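# Spread towel flat, long sides pointing forward, beside basket

## Task

Lay the towel out flat on the table as a single unfolded layer. Seen from the robot, its long edges must run straight forward toward the far edge of the table. Keep the towel at least one finger's width from the table edge and two fingers' width from the basket's rim. It must also be more than a hand's width from each arm's column. The basket must stay upright with its entire base on the table, within three fingers' width of its starting spot and turned roughly as before. At the end release everything and move the grippers away. The result only counts if it holds without the robot supporting anything.

## Robot and tools

Robot: two arms, left_arm and right_arm. Each ends in a parallel two-finger gripper with a camera on its wrist. Shared scene frame: the origin sits on the table surface midway between the arms. +x points out over the table, away from the robot, +y toward left_arm's side, and +z up. The names left and right refer to the arms only, not to image sides. Arm roots: left_arm at (+0.036, +0.342, 0) m, right_arm at (+0.011, -0.345, 0) m. Both are turned only slightly about z.

Gripper axes: the fingers extend along the gripper's +z, and they close and open along its y. The reported end_effector_position is the point between the pads, roughly 1 cm short of the fingertips.

Command row. Every motion command uses one row of 14 numbers, each in [-1, 1]. The first seven are for left_arm: dx, dy, dz, rx, ry, rz, opening. The last seven are the same for right_arm. Both halves must always be present, even when only one arm should move. dx, dy, dz, rx, ry, rz are offsets, not poses. They are expressed in that gripper's own axes, not in the scene frame. Scale: 1.0 equals 0.6 m of translation, or 180 degrees of rotation. rx, ry, rz together form a single rotation vector. The opening is absolute: +1 is fully open (0.093 m gap) and -1 is closed. An arm that should stay put gets zero offsets plus its current opening.

execute_actions(actions): actions is a list of up to 15 actions. Each action is a list of up to 15 rows, and each row lasts one 1/30 s control step. If an action has fewer than 15 rows, its last row is held for the remaining steps. Within an action, every row's offset is measured from the gripper's pose at the start of that action, not from the row before it. For the first action of a call, the reference is the most recent pose reported in this scene. An empty list only returns the current state and images.

move(target, speed, blocking): target is a single 14-number row as above. Its offsets are measured from the pose in the last result of this scene that showed one. Each gripper travels in a straight line toward its goal, and both arms finish together, taking 0.5 to 10 s. If 10 s is not enough, both stop short. speed is the top path speed in m/s, from 0.002 to 0.5 (default 0.25), and rotation is capped at twice that value in rad/s. The opening is sent at the start. Paths do not steer around objects or the other arm. Grippers lag, can drift off the path, and can move faster than speed, especially with the arm nearly straight. blocking=false returns after 0.5 s while the motion continues. Until a result shows the move has ended, further moves and action rows are refused, so use wait or stop first. The result adds a move: line. Its ending is done, off_target, moving, held or fault. If it names only one arm, the other finished. limits=paced means a sent pose was clipped. limits=held means a check blocked some steps, after which the arm may speed up sharply. Each gripper's remaining distance to its pose is also given.

wait(seconds): 0 to 10 s. The arms keep their last command, and a running move continues; the wait returns early if the move ends. stop(): brakes a running move, needing some distance, more if fast; the fingers keep moving. zoom_image(camera, region): camera is one of cam_high, cam_low, cam_left_wrist, cam_right_wrist. region is [x0, y0, x1, y1] in image pixels from the top-left corner, at most 504 by 504. read_manual(section): returns only the URDF licence texts. finished_scene(scene): ends the current scene (pass its number) irreversibly and reports success.

Control behaviour: every control step, the commanded pose is clipped to within 70 mm and 16 degrees of the measured pose. Damped inverse kinematics then tracks it, favouring position over orientation. A distant goal may therefore need several actions. After an action, an arm moves on at most to its last clipped pose. Joint friction can leave a gripper up to about 31 mm from its command, and smaller commands may not move it at all. Elbows stop just short of straight. Reported hand positions get less accurate at long reach.

Result lines: the state line lists each gripper's position (m) and quaternion wxyz in the scene frame. Hand target lines show what the controller is currently driving toward. pose unreachable means the clearance check altered or blocked that arm's command. grip_measured is the finger motor position on the same +1 to -1 scale: pads meet near -0.94, and each millimetre of object width adds about 0.0208. Each gripper's reading may carry its own fixed offset of up to 0.02. Sending a value below the contact reading squeezes harder, up to about 50-62 N per pad, and less on thin parts. Keep sending the same closing value to keep holding. In Joint positions, each arm's last value is the gripper opening in metres. FAULT and MOTOR HOT lines warn of stops. Holding loads heats the motors: an arm stops at 90 °C and goes limp at 100 °C.

Cameras: cam_high looks down from above and behind the robot, cam_low looks in from across the table, and each wrist has its own camera. All are 504x504, and calibration data is given per camera.

Avoid: letting the towel or basket leave the table, tipping or shifting the basket, collisions or hard pressing between the arms, and fast impacts or hard pushes. Also avoid drops and slips while gripping cloth, which may be tugged briefly. Open the grippers and lift clear before ending the scene.

Each tool is called after "Request:" as name(argument=value, ...), one argument or row to a line, values as JSON.

## Session

Request:
execute_actions(
  actions=[],
)

Scene clock: 0.00 s.
left_arm: end_effector_position=(+0.5351, +0.4008, +0.3890) grip_measured=+1.000 end_effector_quat_wxyz=(+0.704, +0.106, +0.697, -0.089) | right_arm: end_effector_position=(+0.3997, -0.1243, +0.2903) grip_measured=+1.000 end_effector_quat_wxyz=(+0.233, +0.070, +0.810, +0.534)
Joint positions: left_arm=[0.478 1.596 1.395 0.208 0.577 0.022 0.093] | right_arm=[ 0.22   1.511  1.272 -0.221 -0.765  0.914  0.093]
Joint velocities: left_arm=[0.012 0.012 0.002 0.037 0.022 0.037 0.   ] | right_arm=[-0.007 -0.012  0.007  0.007  0.066 -0.022  0.   ]
Motor temperatures (°C, as the motors report them): left_arm=[26 28 27 29 29 27] | right_arm=[26 25 29 28 26 28]
Hand target (left_arm): +0.535, +0.401, +0.389; +0.704, +0.106, +0.697, -0.089
Hand target (right_arm): +0.400, -0.124, +0.290; +0.233, +0.070, +0.810, +0.534

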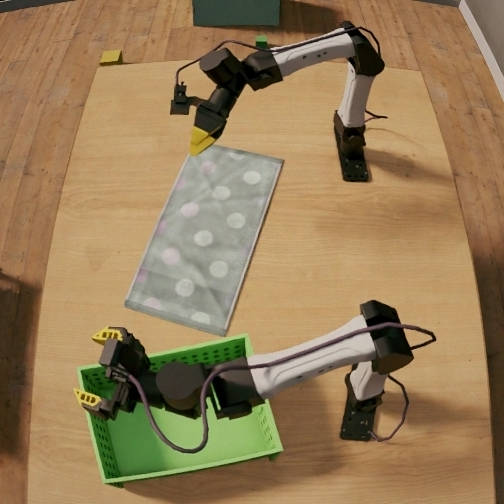

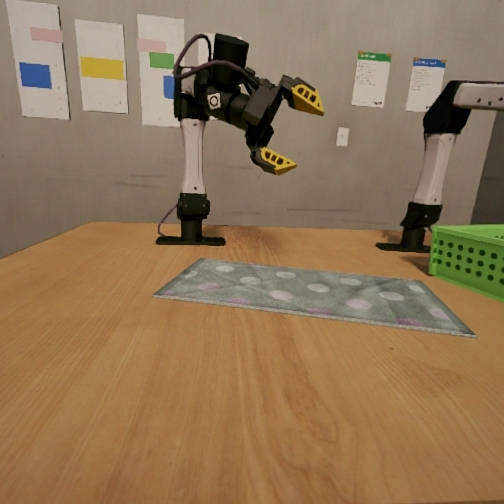

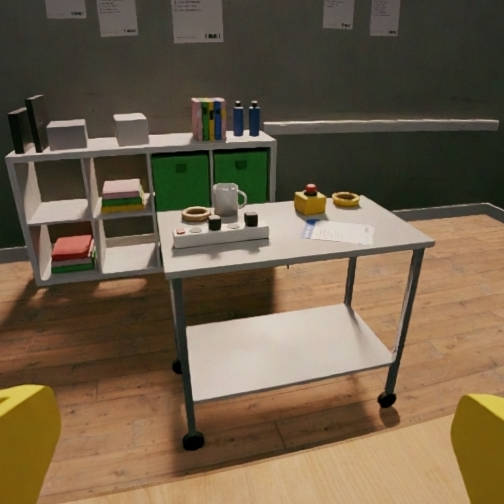

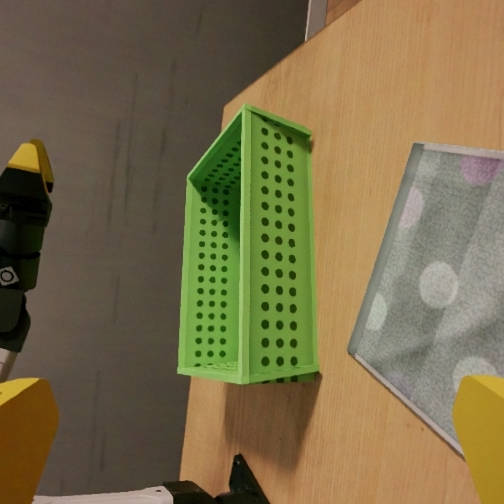

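Request:
move(
  target=[0.436,-0.457,-0.211,-0.006,0.502,-0.019,0,0.2475,-0.324,-0.2565,0.202,0.381,-0.414,0],
)

Scene clock: 71.33 s.
left_arm: end_effector_position=(+0.3442, +0.1764, +0.1166) grip_measured=+0.002 end_effector_quat_wxyz=(-0.000, +0.108, +0.994, -0.011) | right_arm: end_effector_position=(+0.2271, -0.2814, +0.1180) grip_measured=+0.002 end_effector_quat_wxyz=(-0.009, -0.605, +0.796, +0.008)
Joint positions: left_arm=[-0.306  1.863  1.593 -1.294  0.02  -0.269  0.045] | right_arm=[ 0.247  1.415  1.12  -1.298 -0.008 -1.02   0.045]
Joint velocities: left_arm=[-0.022  0.017 -0.012 -0.037  0.081 -0.066  0.001] | right_arm=[-0.012 -0.007  0.002  0.007  0.037 -0.066 -0.   ]
Motor temperatures (°C, as the motors report them): left_arm=[26 35 35 37 29 27] | right_arm=[26 32 36 34 26 28]
Hand target (left_arm): +0.344, +0.172, +0.121; -0.002, +0.105, +0.994, -0.016
Hand target (right_arm): +0.228, -0.280, +0.119; +0.004, -0.614, +0.789, -0.003
Off the commanded pose (left_arm): 0.004 m, 1 deg.
Off the commanded pose (right_arm): 0.003 m, 3 deg.
move: off_target (right_arm)
camera_calibration (this result's frames):
cam_left_wrist: T_world_to_cam=[[-0.200138, -0.979713, 0.0103473, 0.242962], [-0.893852, 0.186902, 0.40755, 0.262828], [-0.401216, 0.0723172, -0.913124, 0.315632], [0, 0, 0, 1]] pos_world=[0.410191, 0.166085, 0.178582]
cam_right_wrist: T_world_to_cam=[[0.962969, -0.268089, -0.0286293, -0.295023], [-0.22925, -0.870064, 0.436387, -0.206997], [-0.1419, -0.413664, -0.899304, 0.105843], [0, 0, 0, 1]] pos_world=[0.251663, -0.215409, 0.177069]

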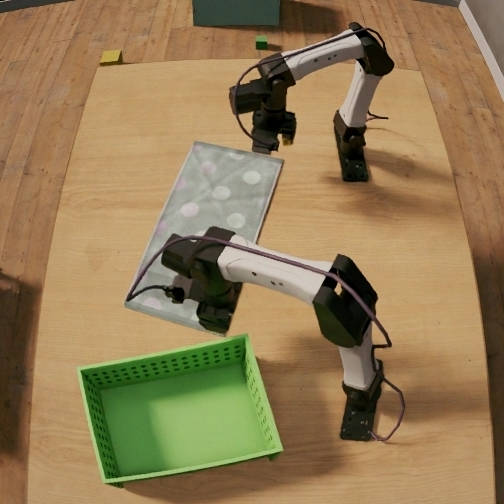

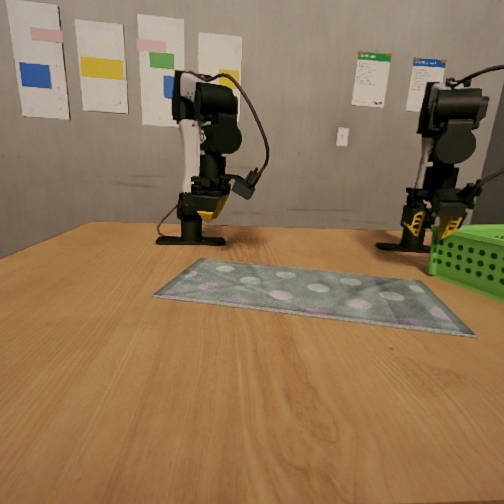

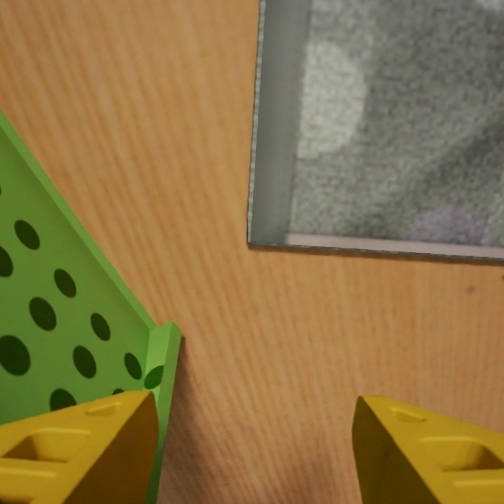

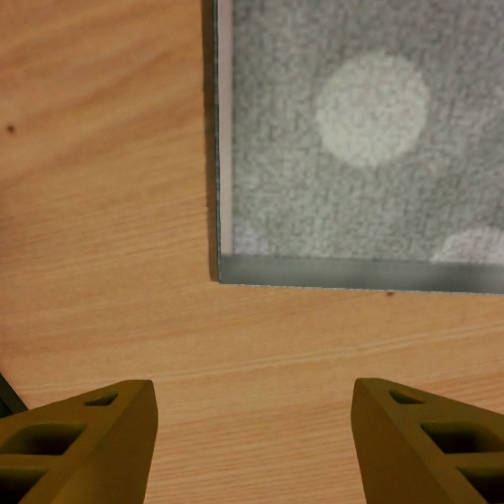

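Request:
move(
  target=[-0.03,-0.018,0.18,0,0,0,0,0.015,0,0.183,0,0,0,0],
  speed=0.1,
)

Request:
execute_actions(
  actions=[
    [[0,0,0,0,0,0,-1,0,0,0,0,0,0,-1]],
    [[0,0,0,0,0,0,-1,0,0,0,0,0,0,-1]],
  ],
)

Request:
move(
  target=[0,0,-0.1,0,0,0,-1,0,0,-0.1,0,0,0,-1],
  speed=0.08,
)

Scene clock: 85.43 s.
left_arm: end_effector_position=(+0.3553, +0.1669, +0.0184) grip_measured=+0.002 end_effector_quat_wxyz=(-0.010, +0.109, +0.994, -0.007) | right_arm: end_effector_position=(+0.2152, -0.2904, +0.0172) grip_measured=+0.002 end_effector_quat_wxyz=(-0.020, -0.606, +0.795, +0.012)
Joint positions: left_arm=[-0.315  2.011  1.399 -0.973  0.022 -0.274  0.045] | right_arm=[ 0.223  1.492  0.768 -0.893 -0.006 -1.046  0.045]
Joint velocities: left_arm=[-0.007 -0.007 -0.002 -0.037 -0.007 -0.007  0.002] | right_arm=[-0.007  0.002  0.017  0.051 -0.022 -0.007 -0.001]
Motor temperatures (°C, as the motors report them): left_arm=[26 35 36 34 29 27] | right_arm=[26 32 35 32 26 28]
Hand target (left_arm): +0.358, +0.162, +0.009; -0.001, +0.108, +0.994, -0.011
Hand target (right_arm): +0.222, -0.291, +0.009; -0.009, -0.605, +0.796, +0.007
Off the commanded pose (left_arm): 0.013 m, 1 deg.
Off the commanded pose (right_arm): 0.011 m, 1 deg.
move: off_target (left_arm, right_arm)
camera_calibration (this result's frames):
cam_left_wrist: T_world_to_cam=[[-0.202599, -0.979247, 0.00547573, 0.237777], [-0.885367, 0.185559, 0.426255, 0.311387], [-0.418425, 0.0815108, -0.904586, 0.235498], [0, 0, 0, 1]] pos_world=[0.422403, 0.155865, 0.0789958]
cam_right_wrist: T_world_to_cam=[[0.962557, -0.266836, -0.0477746, -0.288094], [-0.218295, -0.867488, 0.447004, -0.17542], [-0.160721, -0.419837, -0.893256, 0.0119095], [0, 0, 0, 1]] pos_world=[0.240928, -0.224049, 0.0752882]

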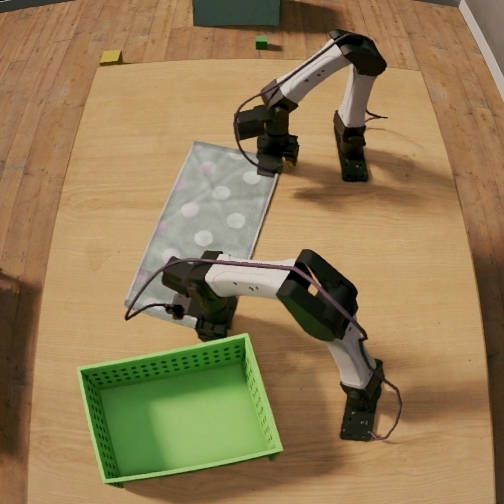

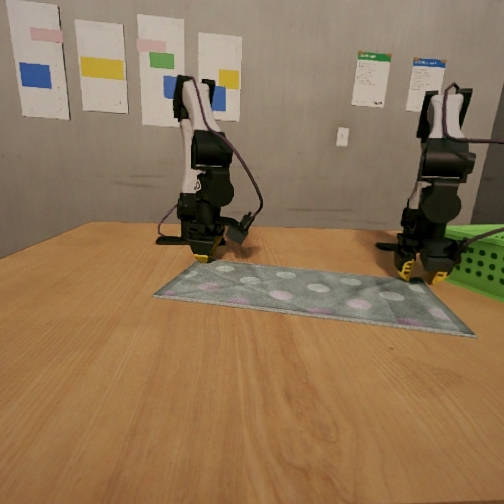

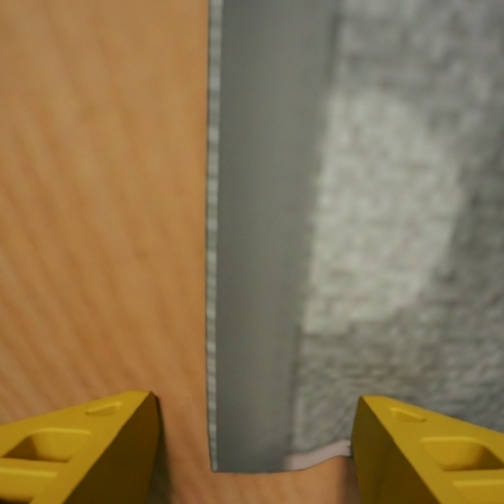

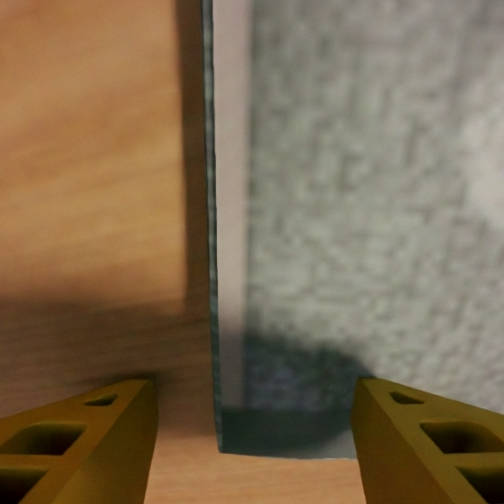

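Scene clock: 86.43 s.
left_arm: end_effector_position=(+0.3524, +0.1605, +0.0207) grip_measured=-0.982 end_effector_quat_wxyz=(-0.014, +0.111, +0.993, -0.024) | right_arm: end_effector_position=(+0.2167, -0.2904, +0.0171) grip_measured=-0.985 end_effector_quat_wxyz=(-0.018, -0.606, +0.795, +0.009)
Joint positions: left_arm=[-0.319  2.005  1.399 -0.973  0.055 -0.274  0.   ] | right_arm=[ 0.223  1.492  0.768 -0.887 -0.004 -1.046  0.   ]
Joint velocities: left_arm=[-0.002 -0.022 -0.002  0.022  0.037  0.007  0.   ] | right_arm=[-0.017  0.022 -0.007  0.007 -0.051 -0.051  0.   ]
Motor temperatures (°C, as the motors report them): left_arm=[26 36 36 34 29 27] | right_arm=[26 32 35 32 26 28]
Hand target (left_arm): +0.353, +0.162, +0.020; -0.012, +0.111, +0.994, -0.019
Hand target (right_arm): +0.217, -0.290, +0.017; -0.018, -0.606, +0.795, +0.009
Off the commanded pose (left_arm): 0.002 m, 1 deg.
Off the commanded pose (right_arm): 0.000 m, 0 deg.
camera_calibration (this result's frames):
cam_left_wrist: T_world_to_cam=[[-0.205753, -0.977826, 0.0390152, 0.231112], [-0.880252, 0.202346, 0.429199, 0.304526], [-0.427577, 0.0539657, -0.902367, 0.244532], [0, 0, 0, 1]] pos_world=[0.420168, 0.151171, 0.0809388]
cam_right_wrist: T_world_to_cam=[[0.962872, -0.266772, -0.0413546, -0.289727], [-0.221106, -0.867211, 0.446158, -0.174353], [-0.154885, -0.420449, -0.893998, 0.0106677], [0, 0, 0, 1]] pos_world=[0.242072, -0.224006, 0.0753443]

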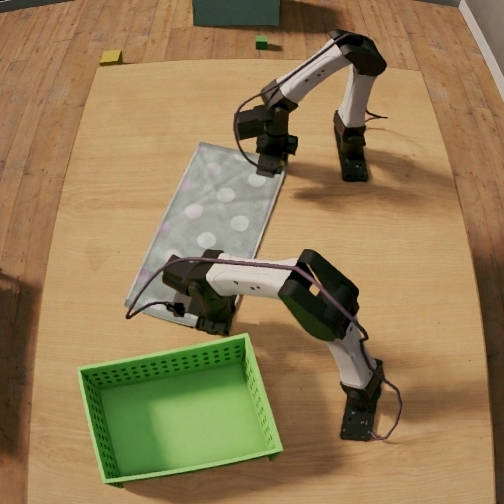

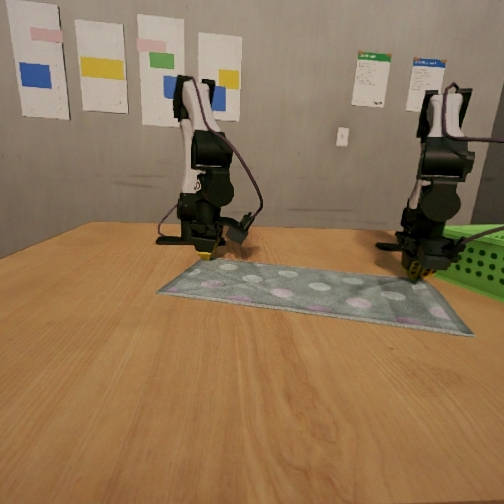

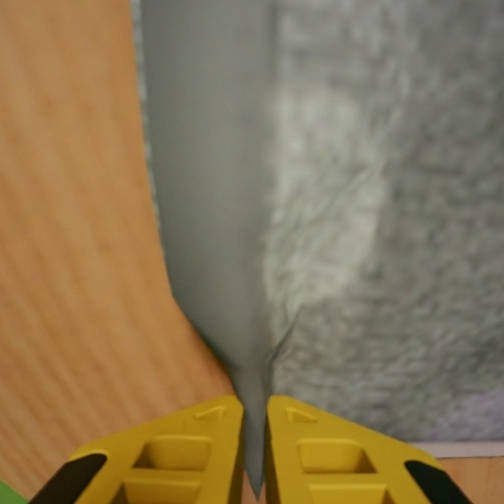

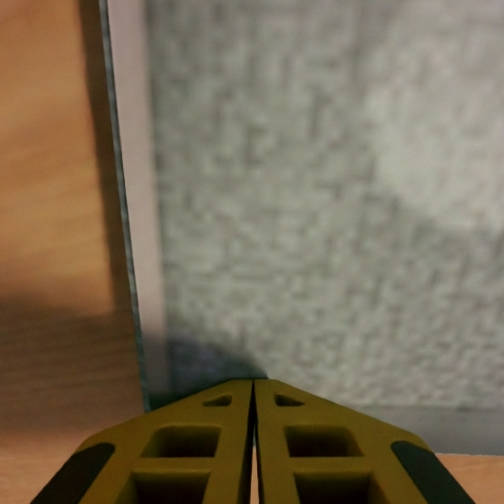

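Scene clock: 87.73 s.
left_arm: end_effector_position=(+0.3501, +0.1591, +0.0688) grip_measured=-0.983 end_effector_quat_wxyz=(-0.026, +0.110, +0.993, -0.027) | right_arm: end_effector_position=(+0.2165, -0.2905, +0.0673) grip_measured=-0.985 end_effector_quat_wxyz=(-0.029, -0.606, +0.795, +0.014)
Joint positions: left_arm=[-0.319  1.968  1.544 -1.174  0.069 -0.274  0.   ] | right_arm=[ 0.223  1.437  0.932 -1.13  -0.004 -1.046  0.   ]
Joint velocities: left_arm=[-0.017  0.002 -0.022 -0.051 -0.022  0.037  0.   ] | right_arm=[-0.017  0.007  0.017 -0.037 -0.051  0.007  0.   ]
Motor temperatures (°C, as the motors report them): left_arm=[26 36 36 34 29 27] | right_arm=[26 32 35 32 26 28]
Hand target (left_arm): +0.355, +0.162, +0.081; -0.013, +0.111, +0.993, -0.024
Hand target (right_arm): +0.219, -0.289, +0.077; -0.018, -0.606, +0.795, +0.010
Off the commanded pose (left_arm): 0.013 m, 1 deg.
Off the commanded pose (right_arm): 0.010 m, 1 deg.
move: off_target (left_arm)
camera_calibration (this result's frames):
cam_left_wrist: T_world_to_cam=[[-0.204476, -0.977772, 0.046387, 0.226447], [-0.869611, 0.203205, 0.449982, 0.276877], [-0.449406, 0.0516719, -0.891832, 0.294284], [0, 0, 0, 1]] pos_world=[0.419331, 0.149944, 0.127358]
cam_right_wrist: T_world_to_cam=[[0.961646, -0.267092, -0.0624341, -0.285848], [-0.210444, -0.864422, 0.456605, -0.199039], [-0.175925, -0.425954, -0.887476, 0.0579617], [0, 0, 0, 1]] pos_world=[0.243195, -0.223713, 0.124475]

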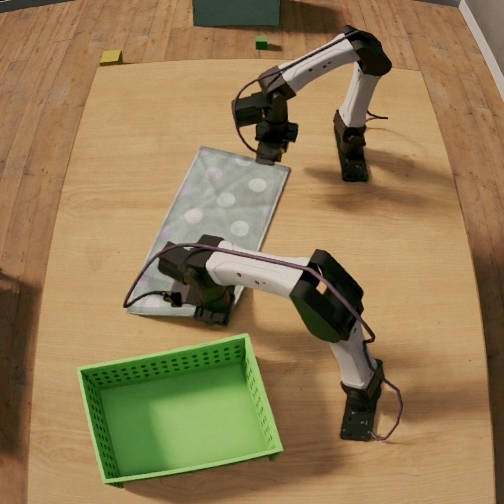

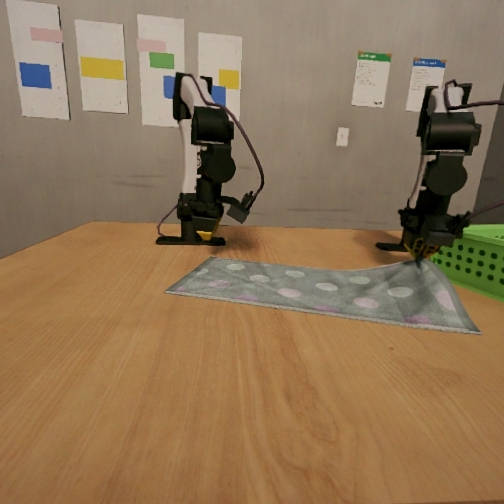

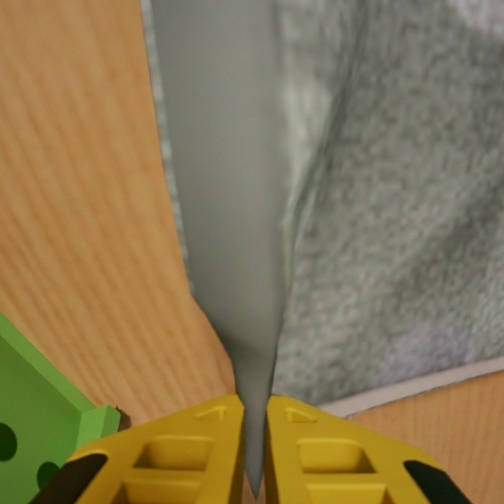

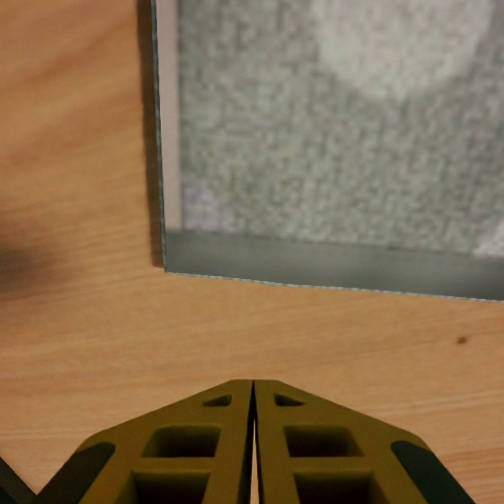

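Request:
move(
  target=[0,0,0,0,0,0,-1,-0.045,0.02,0.03,0,0,0,0],
  speed=0.08,
)

Request:
move(
  target=[0,0,0,0,0,0,-1,0,0,0.09,0,0,0,0],
  speed=0.05,
)

Request:
execute_actions(
  actions=[
    [[0,0,0,0,0,0,-1,0,0,0.02,0,0,0,-1]],
    [[0,0,0,0,0,0,-1,0,0,0.02,0,0,0,-1]],
  ],
)

Request:
move(
  target=[0,0,0,0,0,0,-1,0,0,-0.1,0,0,0,-1],
  speed=0.08,
)

Scene clock: 98.03 s.
left_arm: end_effector_position=(+0.3499, +0.1593, +0.0688) grip_measured=-0.983 end_effector_quat_wxyz=(-0.026, +0.110, +0.993, -0.026) | right_arm: end_effector_position=(+0.2121, -0.2648, +0.0567) grip_measured=-0.002 end_effector_quat_wxyz=(-0.024, -0.606, +0.795, +0.010)
Joint positions: left_arm=[-0.319  1.968  1.544 -1.175  0.069 -0.274  0.   ] | right_arm=[ 0.342  1.453  0.903 -1.073 -0.006 -0.927  0.045]
Joint velocities: left_arm=[ 0.017 -0.007 -0.017  0.022 -0.066  0.037  0.   ] | right_arm=[-0.002 -0.012 -0.007 -0.125  0.007  0.037 -0.001]
Motor temperatures (°C, as the motors report them): left_arm=[26 38 36 33 29 27] | right_arm=[26 32 36 31 26 28]
Hand target (left_arm): +0.350, +0.159, +0.069; -0.026, +0.110, +0.993, -0.027
Hand target (right_arm): +0.210, -0.262, +0.049; -0.029, -0.606, +0.795, +0.015
Off the commanded pose (left_arm): 0.000 m, 0 deg.
Off the commanded pose (right_arm): 0.008 m, 1 deg.
move: done
camera_calibration (this result's frames):
cam_left_wrist: T_world_to_cam=[[-0.204429, -0.977797, 0.0460595, 0.226536], [-0.869158, 0.202959, 0.450968, 0.276448], [-0.450303, 0.0521581, -0.891351, 0.294378], [0, 0, 0, 1]] pos_world=[0.419147, 0.150044, 0.127291]
cam_right_wrist: T_world_to_cam=[[0.962365, -0.267072, -0.0502647, -0.276242], [-0.216051, -0.864078, 0.454633, -0.171473], [-0.164853, -0.426663, -0.889259, 0.0562928], [0, 0, 0, 1]] pos_world=[0.238079, -0.197924, 0.114131]

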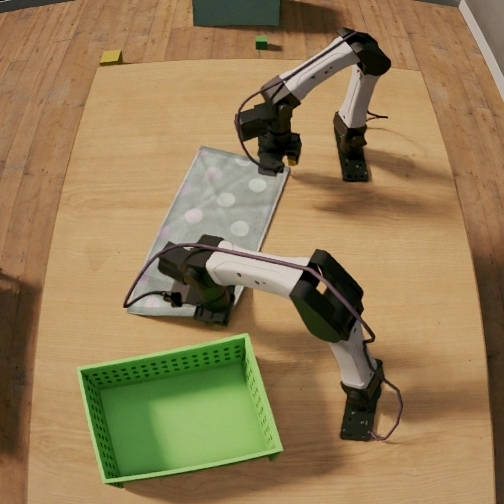

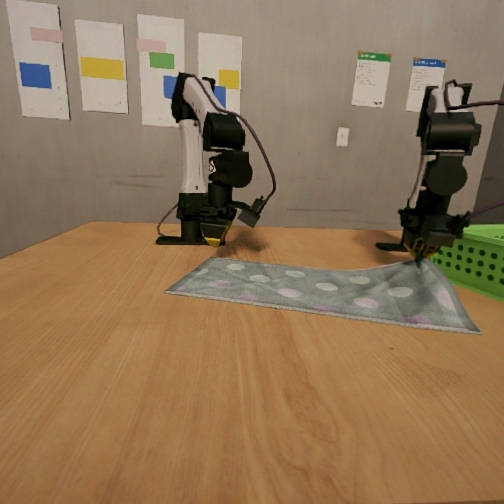

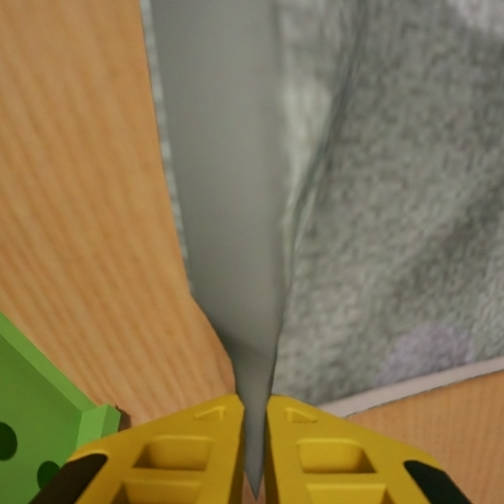

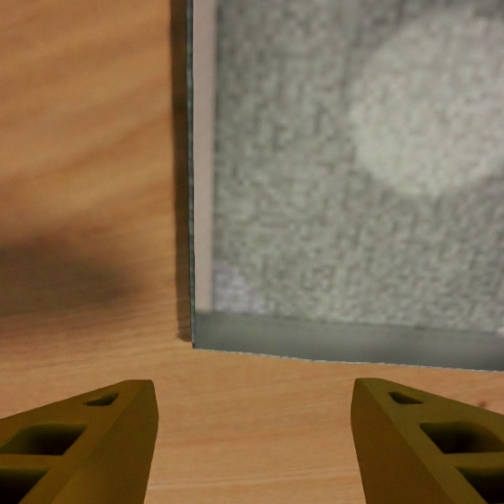

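Scene clock: 99.33 s.
left_arm: end_effector_position=(+0.3499, +0.1593, +0.0688) grip_measured=-0.983 end_effector_quat_wxyz=(-0.026, +0.110, +0.993, -0.026) | right_arm: end_effector_position=(+0.2080, -0.2664, +0.0169) grip_measured=-0.002 end_effector_quat_wxyz=(-0.025, -0.606, +0.795, +0.010)
Joint positions: left_arm=[-0.319  1.968  1.544 -1.175  0.069 -0.274  0.   ] | right_arm=[ 0.342  1.504  0.777 -0.898 -0.006 -0.927  0.045]
Joint velocities: left_arm=[-0.012 -0.017 -0.017 -0.037 -0.066 -0.051  0.   ] | right_arm=[ 0.007 -0.007  0.007 -0.037  0.022  0.037 -0.   ]
Motor temperatures (°C, as the motors report them): left_arm=[26 38 36 33 29 27] | right_arm=[26 32 36 31 26 28]
Hand target (left_arm): +0.350, +0.159, +0.069; -0.026, +0.110, +0.993, -0.026
Hand target (right_arm): +0.209, -0.266, +0.004; -0.025, -0.606, +0.795, +0.010
Off the commanded pose (left_arm): 0.000 m, 0 deg.
Off the commanded pose (right_arm): 0.014 m, 0 deg.
move: off_target (right_arm)
camera_calibration (this result's frames):
cam_left_wrist: T_world_to_cam=[[-0.204429, -0.977797, 0.0460595, 0.226536], [-0.869158, 0.202959, 0.450968, 0.276448], [-0.450303, 0.0521581, -0.891351, 0.294378], [0, 0, 0, 1]] pos_world=[0.419147, 0.150044, 0.127291]
cam_right_wrist: T_world_to_cam=[[0.962287, -0.267107, -0.0515578, -0.274756], [-0.215288, -0.863603, 0.455895, -0.155764], [-0.166298, -0.427602, -0.888539, 0.019604], [0, 0, 0, 1]] pos_world=[0.23412, -0.199525, 0.0742653]

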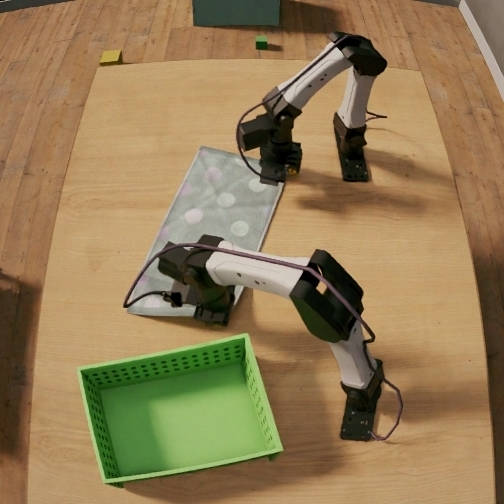

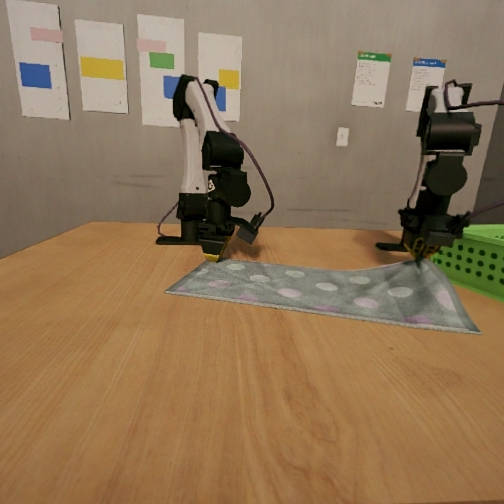

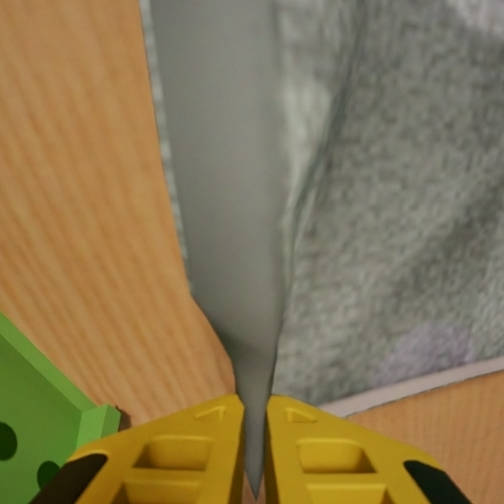

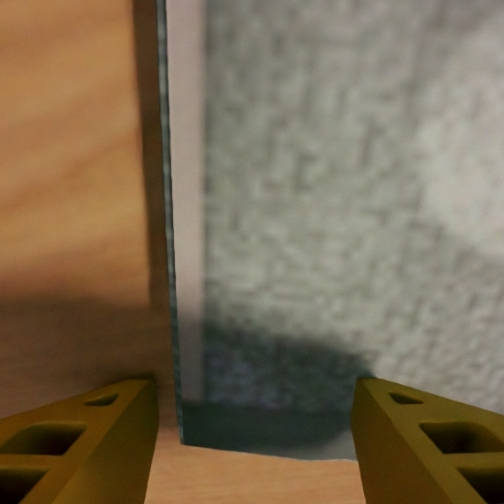

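Scene clock: 100.33 s.
left_arm: end_effector_position=(+0.3499, +0.1593, +0.0688) grip_measured=-0.983 end_effector_quat_wxyz=(-0.026, +0.110, +0.993, -0.026) | right_arm: end_effector_position=(+0.2153, -0.2651, +0.0160) grip_measured=-0.985 end_effector_quat_wxyz=(-0.011, -0.606, +0.795, +0.002)
Joint positions: left_arm=[-0.319  1.968  1.544 -1.175  0.069 -0.274  0.   ] | right_arm=[ 0.342  1.504  0.774 -0.864  0.003 -0.927  0.   ]
Joint velocities: left_arm=[-0.012 -0.007 -0.017  0.022 -0.007 -0.066  0.   ] | right_arm=[-0.002  0.012  0.012  0.007  0.022 -0.037  0.   ]
Motor temperatures (°C, as the motors report them): left_arm=[26 38 36 33 29 27] | right_arm=[26 31 35 31 26 28]
Hand target (left_arm): +0.350, +0.159, +0.069; -0.026, +0.110, +0.993, -0.026
Hand target (right_arm): +0.214, -0.266, +0.005; -0.013, -0.606, +0.795, +0.002
Off the commanded pose (left_arm): 0.000 m, 0 deg.
Off the commanded pose (right_arm): 0.011 m, 0 deg.
camera_calibration (this result's frames):
cam_left_wrist: T_world_to_cam=[[-0.204429, -0.977797, 0.0460595, 0.226536], [-0.869158, 0.202959, 0.450968, 0.276448], [-0.450303, 0.0521581, -0.891351, 0.294378], [0, 0, 0, 1]] pos_world=[0.419147, 0.150044, 0.127291]
cam_right_wrist: T_world_to_cam=[[0.963554, -0.266664, -0.0213099, -0.282123], [-0.229572, -0.865159, 0.445867, -0.149858], [-0.137333, -0.424724, -0.894846, 0.0152049], [0, 0, 0, 1]] pos_world=[0.239526, -0.198425, 0.0744108]

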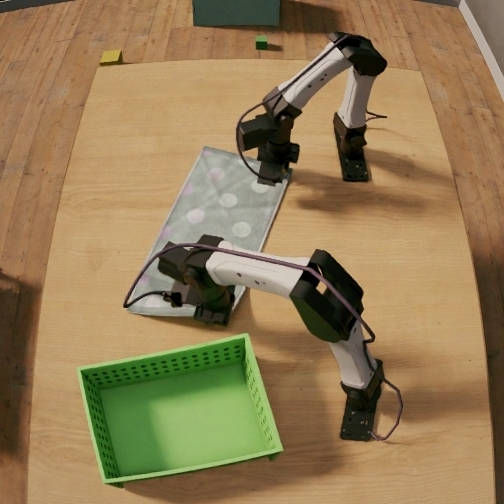

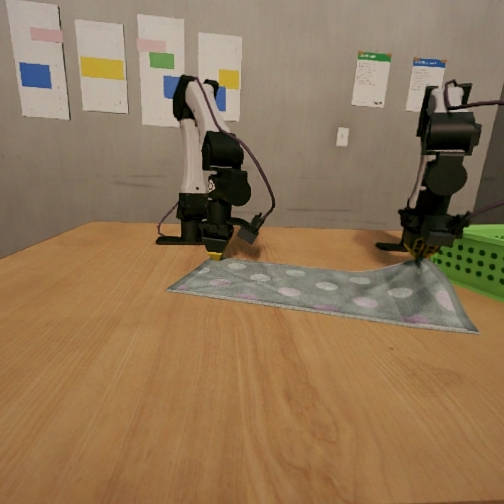

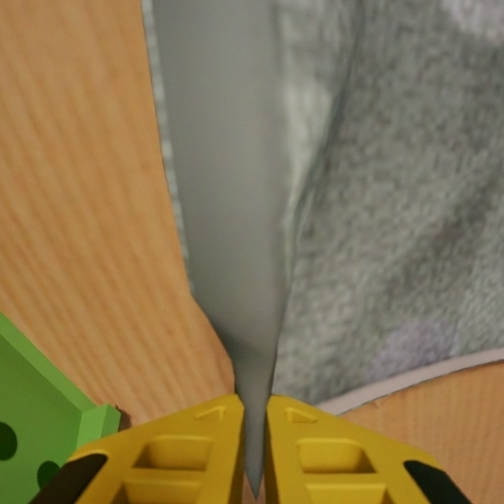

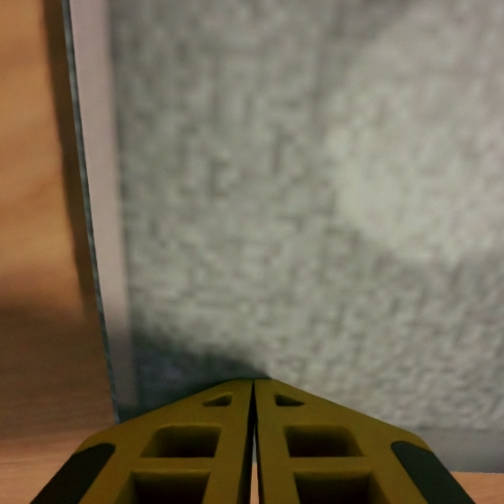

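Scene clock: 101.63 s.
left_arm: end_effector_position=(+0.3499, +0.1593, +0.0688) grip_measured=-0.983 end_effector_quat_wxyz=(-0.026, +0.110, +0.993, -0.026) | right_arm: end_effector_position=(+0.2142, -0.2656, +0.0663) grip_measured=-0.985 end_effector_quat_wxyz=(-0.023, -0.606, +0.795, +0.005)
Joint positions: left_arm=[-0.319  1.968  1.544 -1.175  0.069 -0.274  0.   ] | right_arm=[ 0.342  1.443  0.934 -1.109  0.003 -0.927  0.   ]
Joint velocities: left_arm=[ 0.002  0.002 -0.027  0.037 -0.037 -0.022  0.   ] | right_arm=[-0.002  0.007  0.012 -0.051 -0.007 -0.051  0.   ]
Motor temperatures (°C, as the motors report them): left_arm=[26 38 36 33 29 27] | right_arm=[26 31 35 31 26 28]
Hand target (left_arm): +0.350, +0.159, +0.069; -0.026, +0.110, +0.993, -0.026
Hand target (right_arm): +0.216, -0.264, +0.076; -0.011, -0.606, +0.795, +0.002
Off the commanded pose (left_arm): 0.000 m, 0 deg.
Off the commanded pose (right_arm): 0.010 m, 1 deg.
move: done
camera_calibration (this result's frames):
cam_left_wrist: T_world_to_cam=[[-0.204429, -0.977797, 0.0460595, 0.226536], [-0.869158, 0.202959, 0.450968, 0.276448], [-0.450303, 0.0521581, -0.891351, 0.294378], [0, 0, 0, 1]] pos_world=[0.419147, 0.150044, 0.127291]
cam_right_wrist: T_world_to_cam=[[0.962877, -0.26693, -0.0402045, -0.27876], [-0.219621, -0.861247, 0.45828, -0.174835], [-0.156955, -0.432438, -0.887898, 0.0615568], [0, 0, 0, 1]] pos_world=[0.239676, -0.198366, 0.123572]

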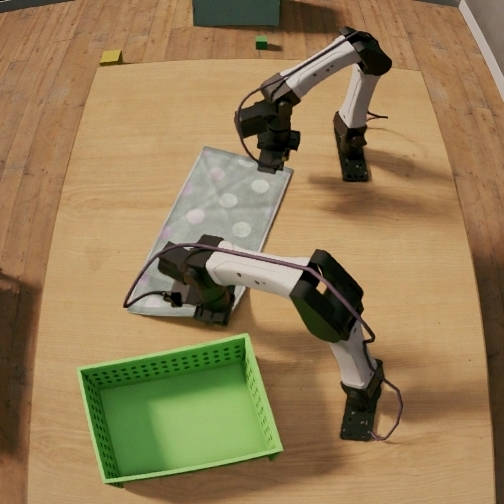

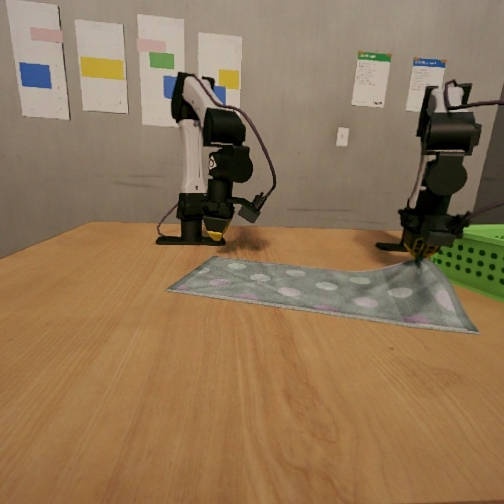

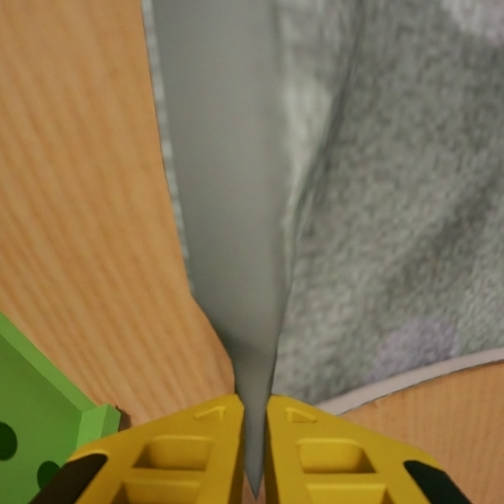

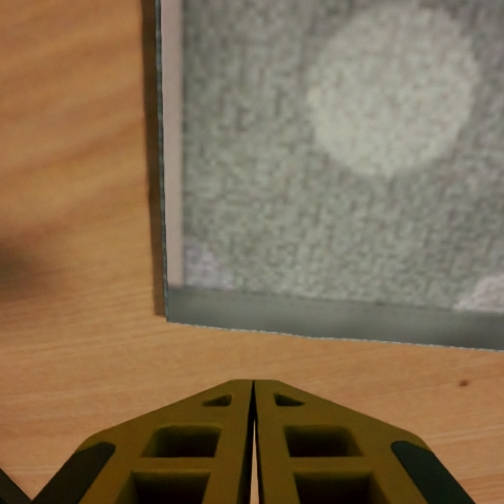

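Request:
move(
  target=[0,0,0,0,0,0,-1,-0.03,-0.01,0.105,0,0,0,-1],
  speed=0.06,
)

Request:
move(
  target=[-0.125,-0.023,0,0,0,0.128,-1,-0.044,0.152,0.02,0,0,0.128,-1],
  speed=0.06,
)

Scene clock: 113.80 s.
left_arm: end_effector_position=(+0.3499, +0.1593, +0.0688) grip_measured=-0.983 end_effector_quat_wxyz=(-0.026, +0.110, +0.993, -0.026) | right_arm: end_effector_position=(+0.2193, -0.2571, +0.0158) grip_measured=-0.985 end_effector_quat_wxyz=(-0.028, -0.604, +0.796, +0.005)
Joint positions: left_arm=[-0.319  1.968  1.544 -1.175  0.069 -0.274  0.   ] | right_arm=[ 0.37   1.564  0.829 -0.893  0.004 -0.895  0.   ]
Joint velocities: left_arm=[ 0.002  0.017 -0.012  0.007 -0.022  0.007  0.   ] | right_arm=[-0.012 -0.007  0.002 -0.022 -0.037  0.051  0.   ]
Motor temperatures (°C, as the motors report them): left_arm=[26 39 36 33 29 27] | right_arm=[26 32 36 31 26 28]
Hand target (left_arm): +0.350, +0.159, +0.069; -0.026, +0.110, +0.993, -0.026
Hand target (right_arm): +0.221, -0.252, +0.003; -0.023, -0.606, +0.795, +0.006
Off the commanded pose (left_arm): 0.000 m, 0 deg.
Off the commanded pose (right_arm): 0.015 m, 1 deg.
move: off_target (right_arm)
camera_calibration (this result's frames):
cam_left_wrist: T_world_to_cam=[[-0.204429, -0.977797, 0.0460595, 0.226536], [-0.869158, 0.202959, 0.450968, 0.276448], [-0.450303, 0.0521581, -0.891351, 0.294378], [0, 0, 0, 1]] pos_world=[0.419147, 0.150044, 0.127291]
cam_right_wrist: T_world_to_cam=[[0.961392, -0.271159, -0.0468833, -0.284121], [-0.218996, -0.857075, 0.466329, -0.142401], [-0.166632, -0.438058, -0.883368, 0.0217646], [0, 0, 0, 1]] pos_world=[0.245593, -0.189557, 0.0723116]

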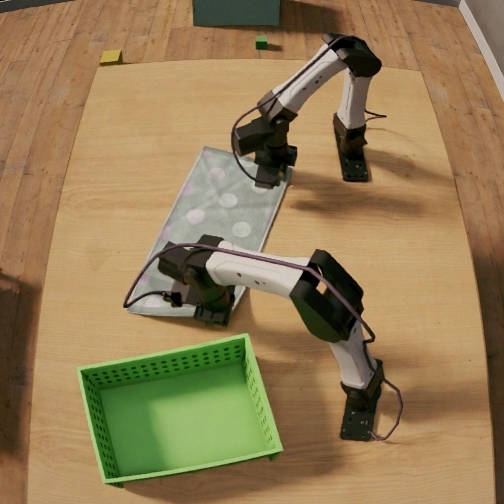

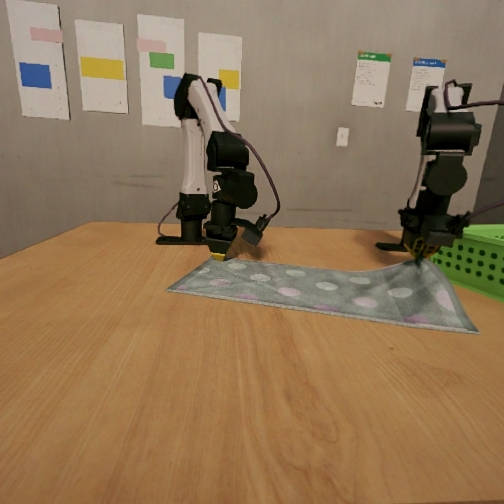

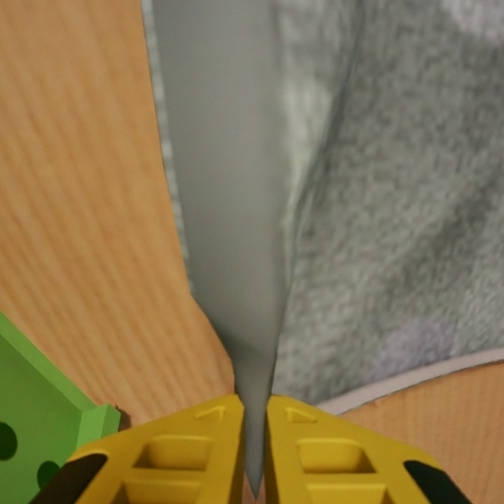

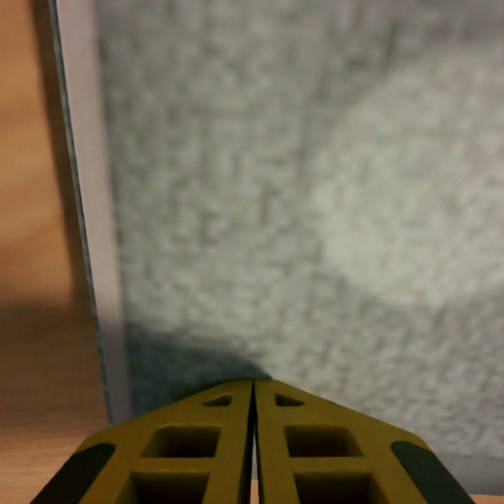

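Scene clock: 117.60 s.
left_arm: end_effector_position=(+0.4166, +0.1275, +0.0628) grip_measured=-0.983 end_effector_quat_wxyz=(-0.020, +0.305, +0.952, -0.031) | right_arm: end_effector_position=(+0.1572, -0.2113, +0.0154) grip_measured=-0.985 end_effector_quat_wxyz=(-0.007, -0.428, +0.903, -0.029)
Joint positions: left_arm=[-0.31   2.277  1.999 -1.32   0.069  0.133  0.   ] | right_arm=[ 0.749  1.429  0.705 -0.88   0.049 -0.103  0.   ]
Joint velocities: left_arm=[-0.007 -0.007 -0.007  0.095  0.007  0.007  0.   ] | right_arm=[-0.002  0.007 -0.007 -0.022 -0.066  0.007  0.   ]
Motor temperatures (°C, as the motors report them): left_arm=[26 39 36 32 29 27] | right_arm=[26 32 36 31 26 28]
Hand target (left_arm): +0.420, +0.130, +0.065; -0.020, +0.306, +0.951, -0.031
Hand target (right_arm): +0.137, -0.209, +0.007; -0.032, -0.432, +0.901, -0.000
Off the commanded pose (left_arm): 0.005 m, 0 deg.
Off the commanded pose (right_arm): 0.021 m, 4 deg.
move: off_target (right_arm)
camera_calibration (this result's frames):
cam_left_wrist: T_world_to_cam=[[-0.567551, -0.821154, 0.0599234, 0.3398], [-0.729664, 0.535361, 0.425416, 0.244707], [-0.381413, 0.197722, -0.903012, 0.274235], [0, 0, 0, 1]] pos_world=[0.476005, 0.0937993, 0.123173]
cam_right_wrist: T_world_to_cam=[[0.773843, -0.632088, 0.0403975, -0.260109], [-0.574462, -0.673568, 0.46508, -0.0219822], [-0.266761, -0.383106, -0.884346, 0.0585214], [0, 0, 0, 1]] pos_world=[0.204267, -0.156798, 0.0724845]

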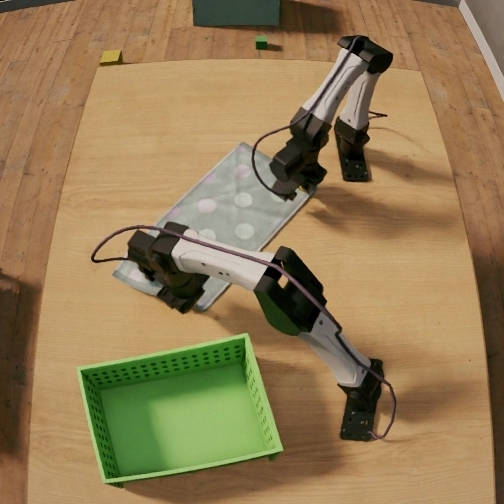

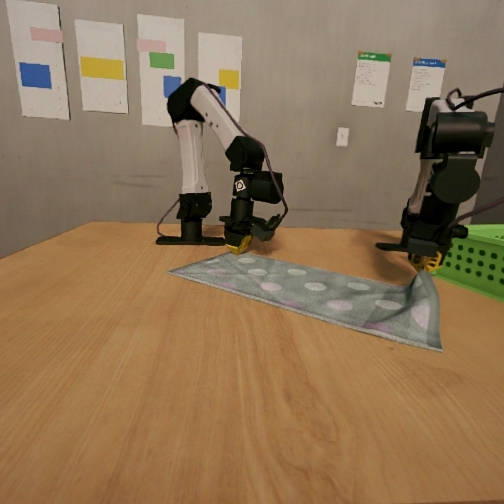

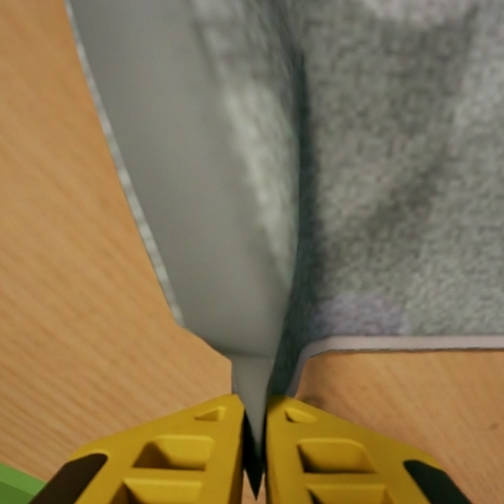

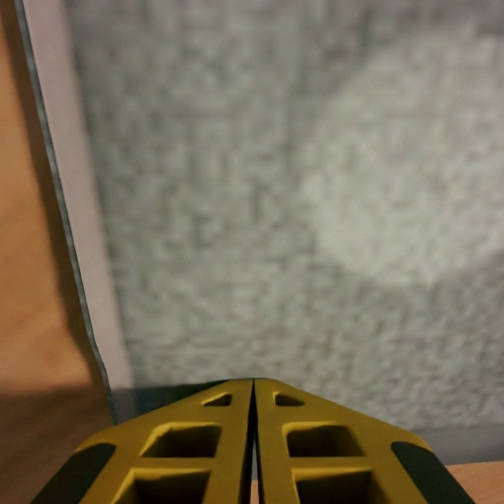

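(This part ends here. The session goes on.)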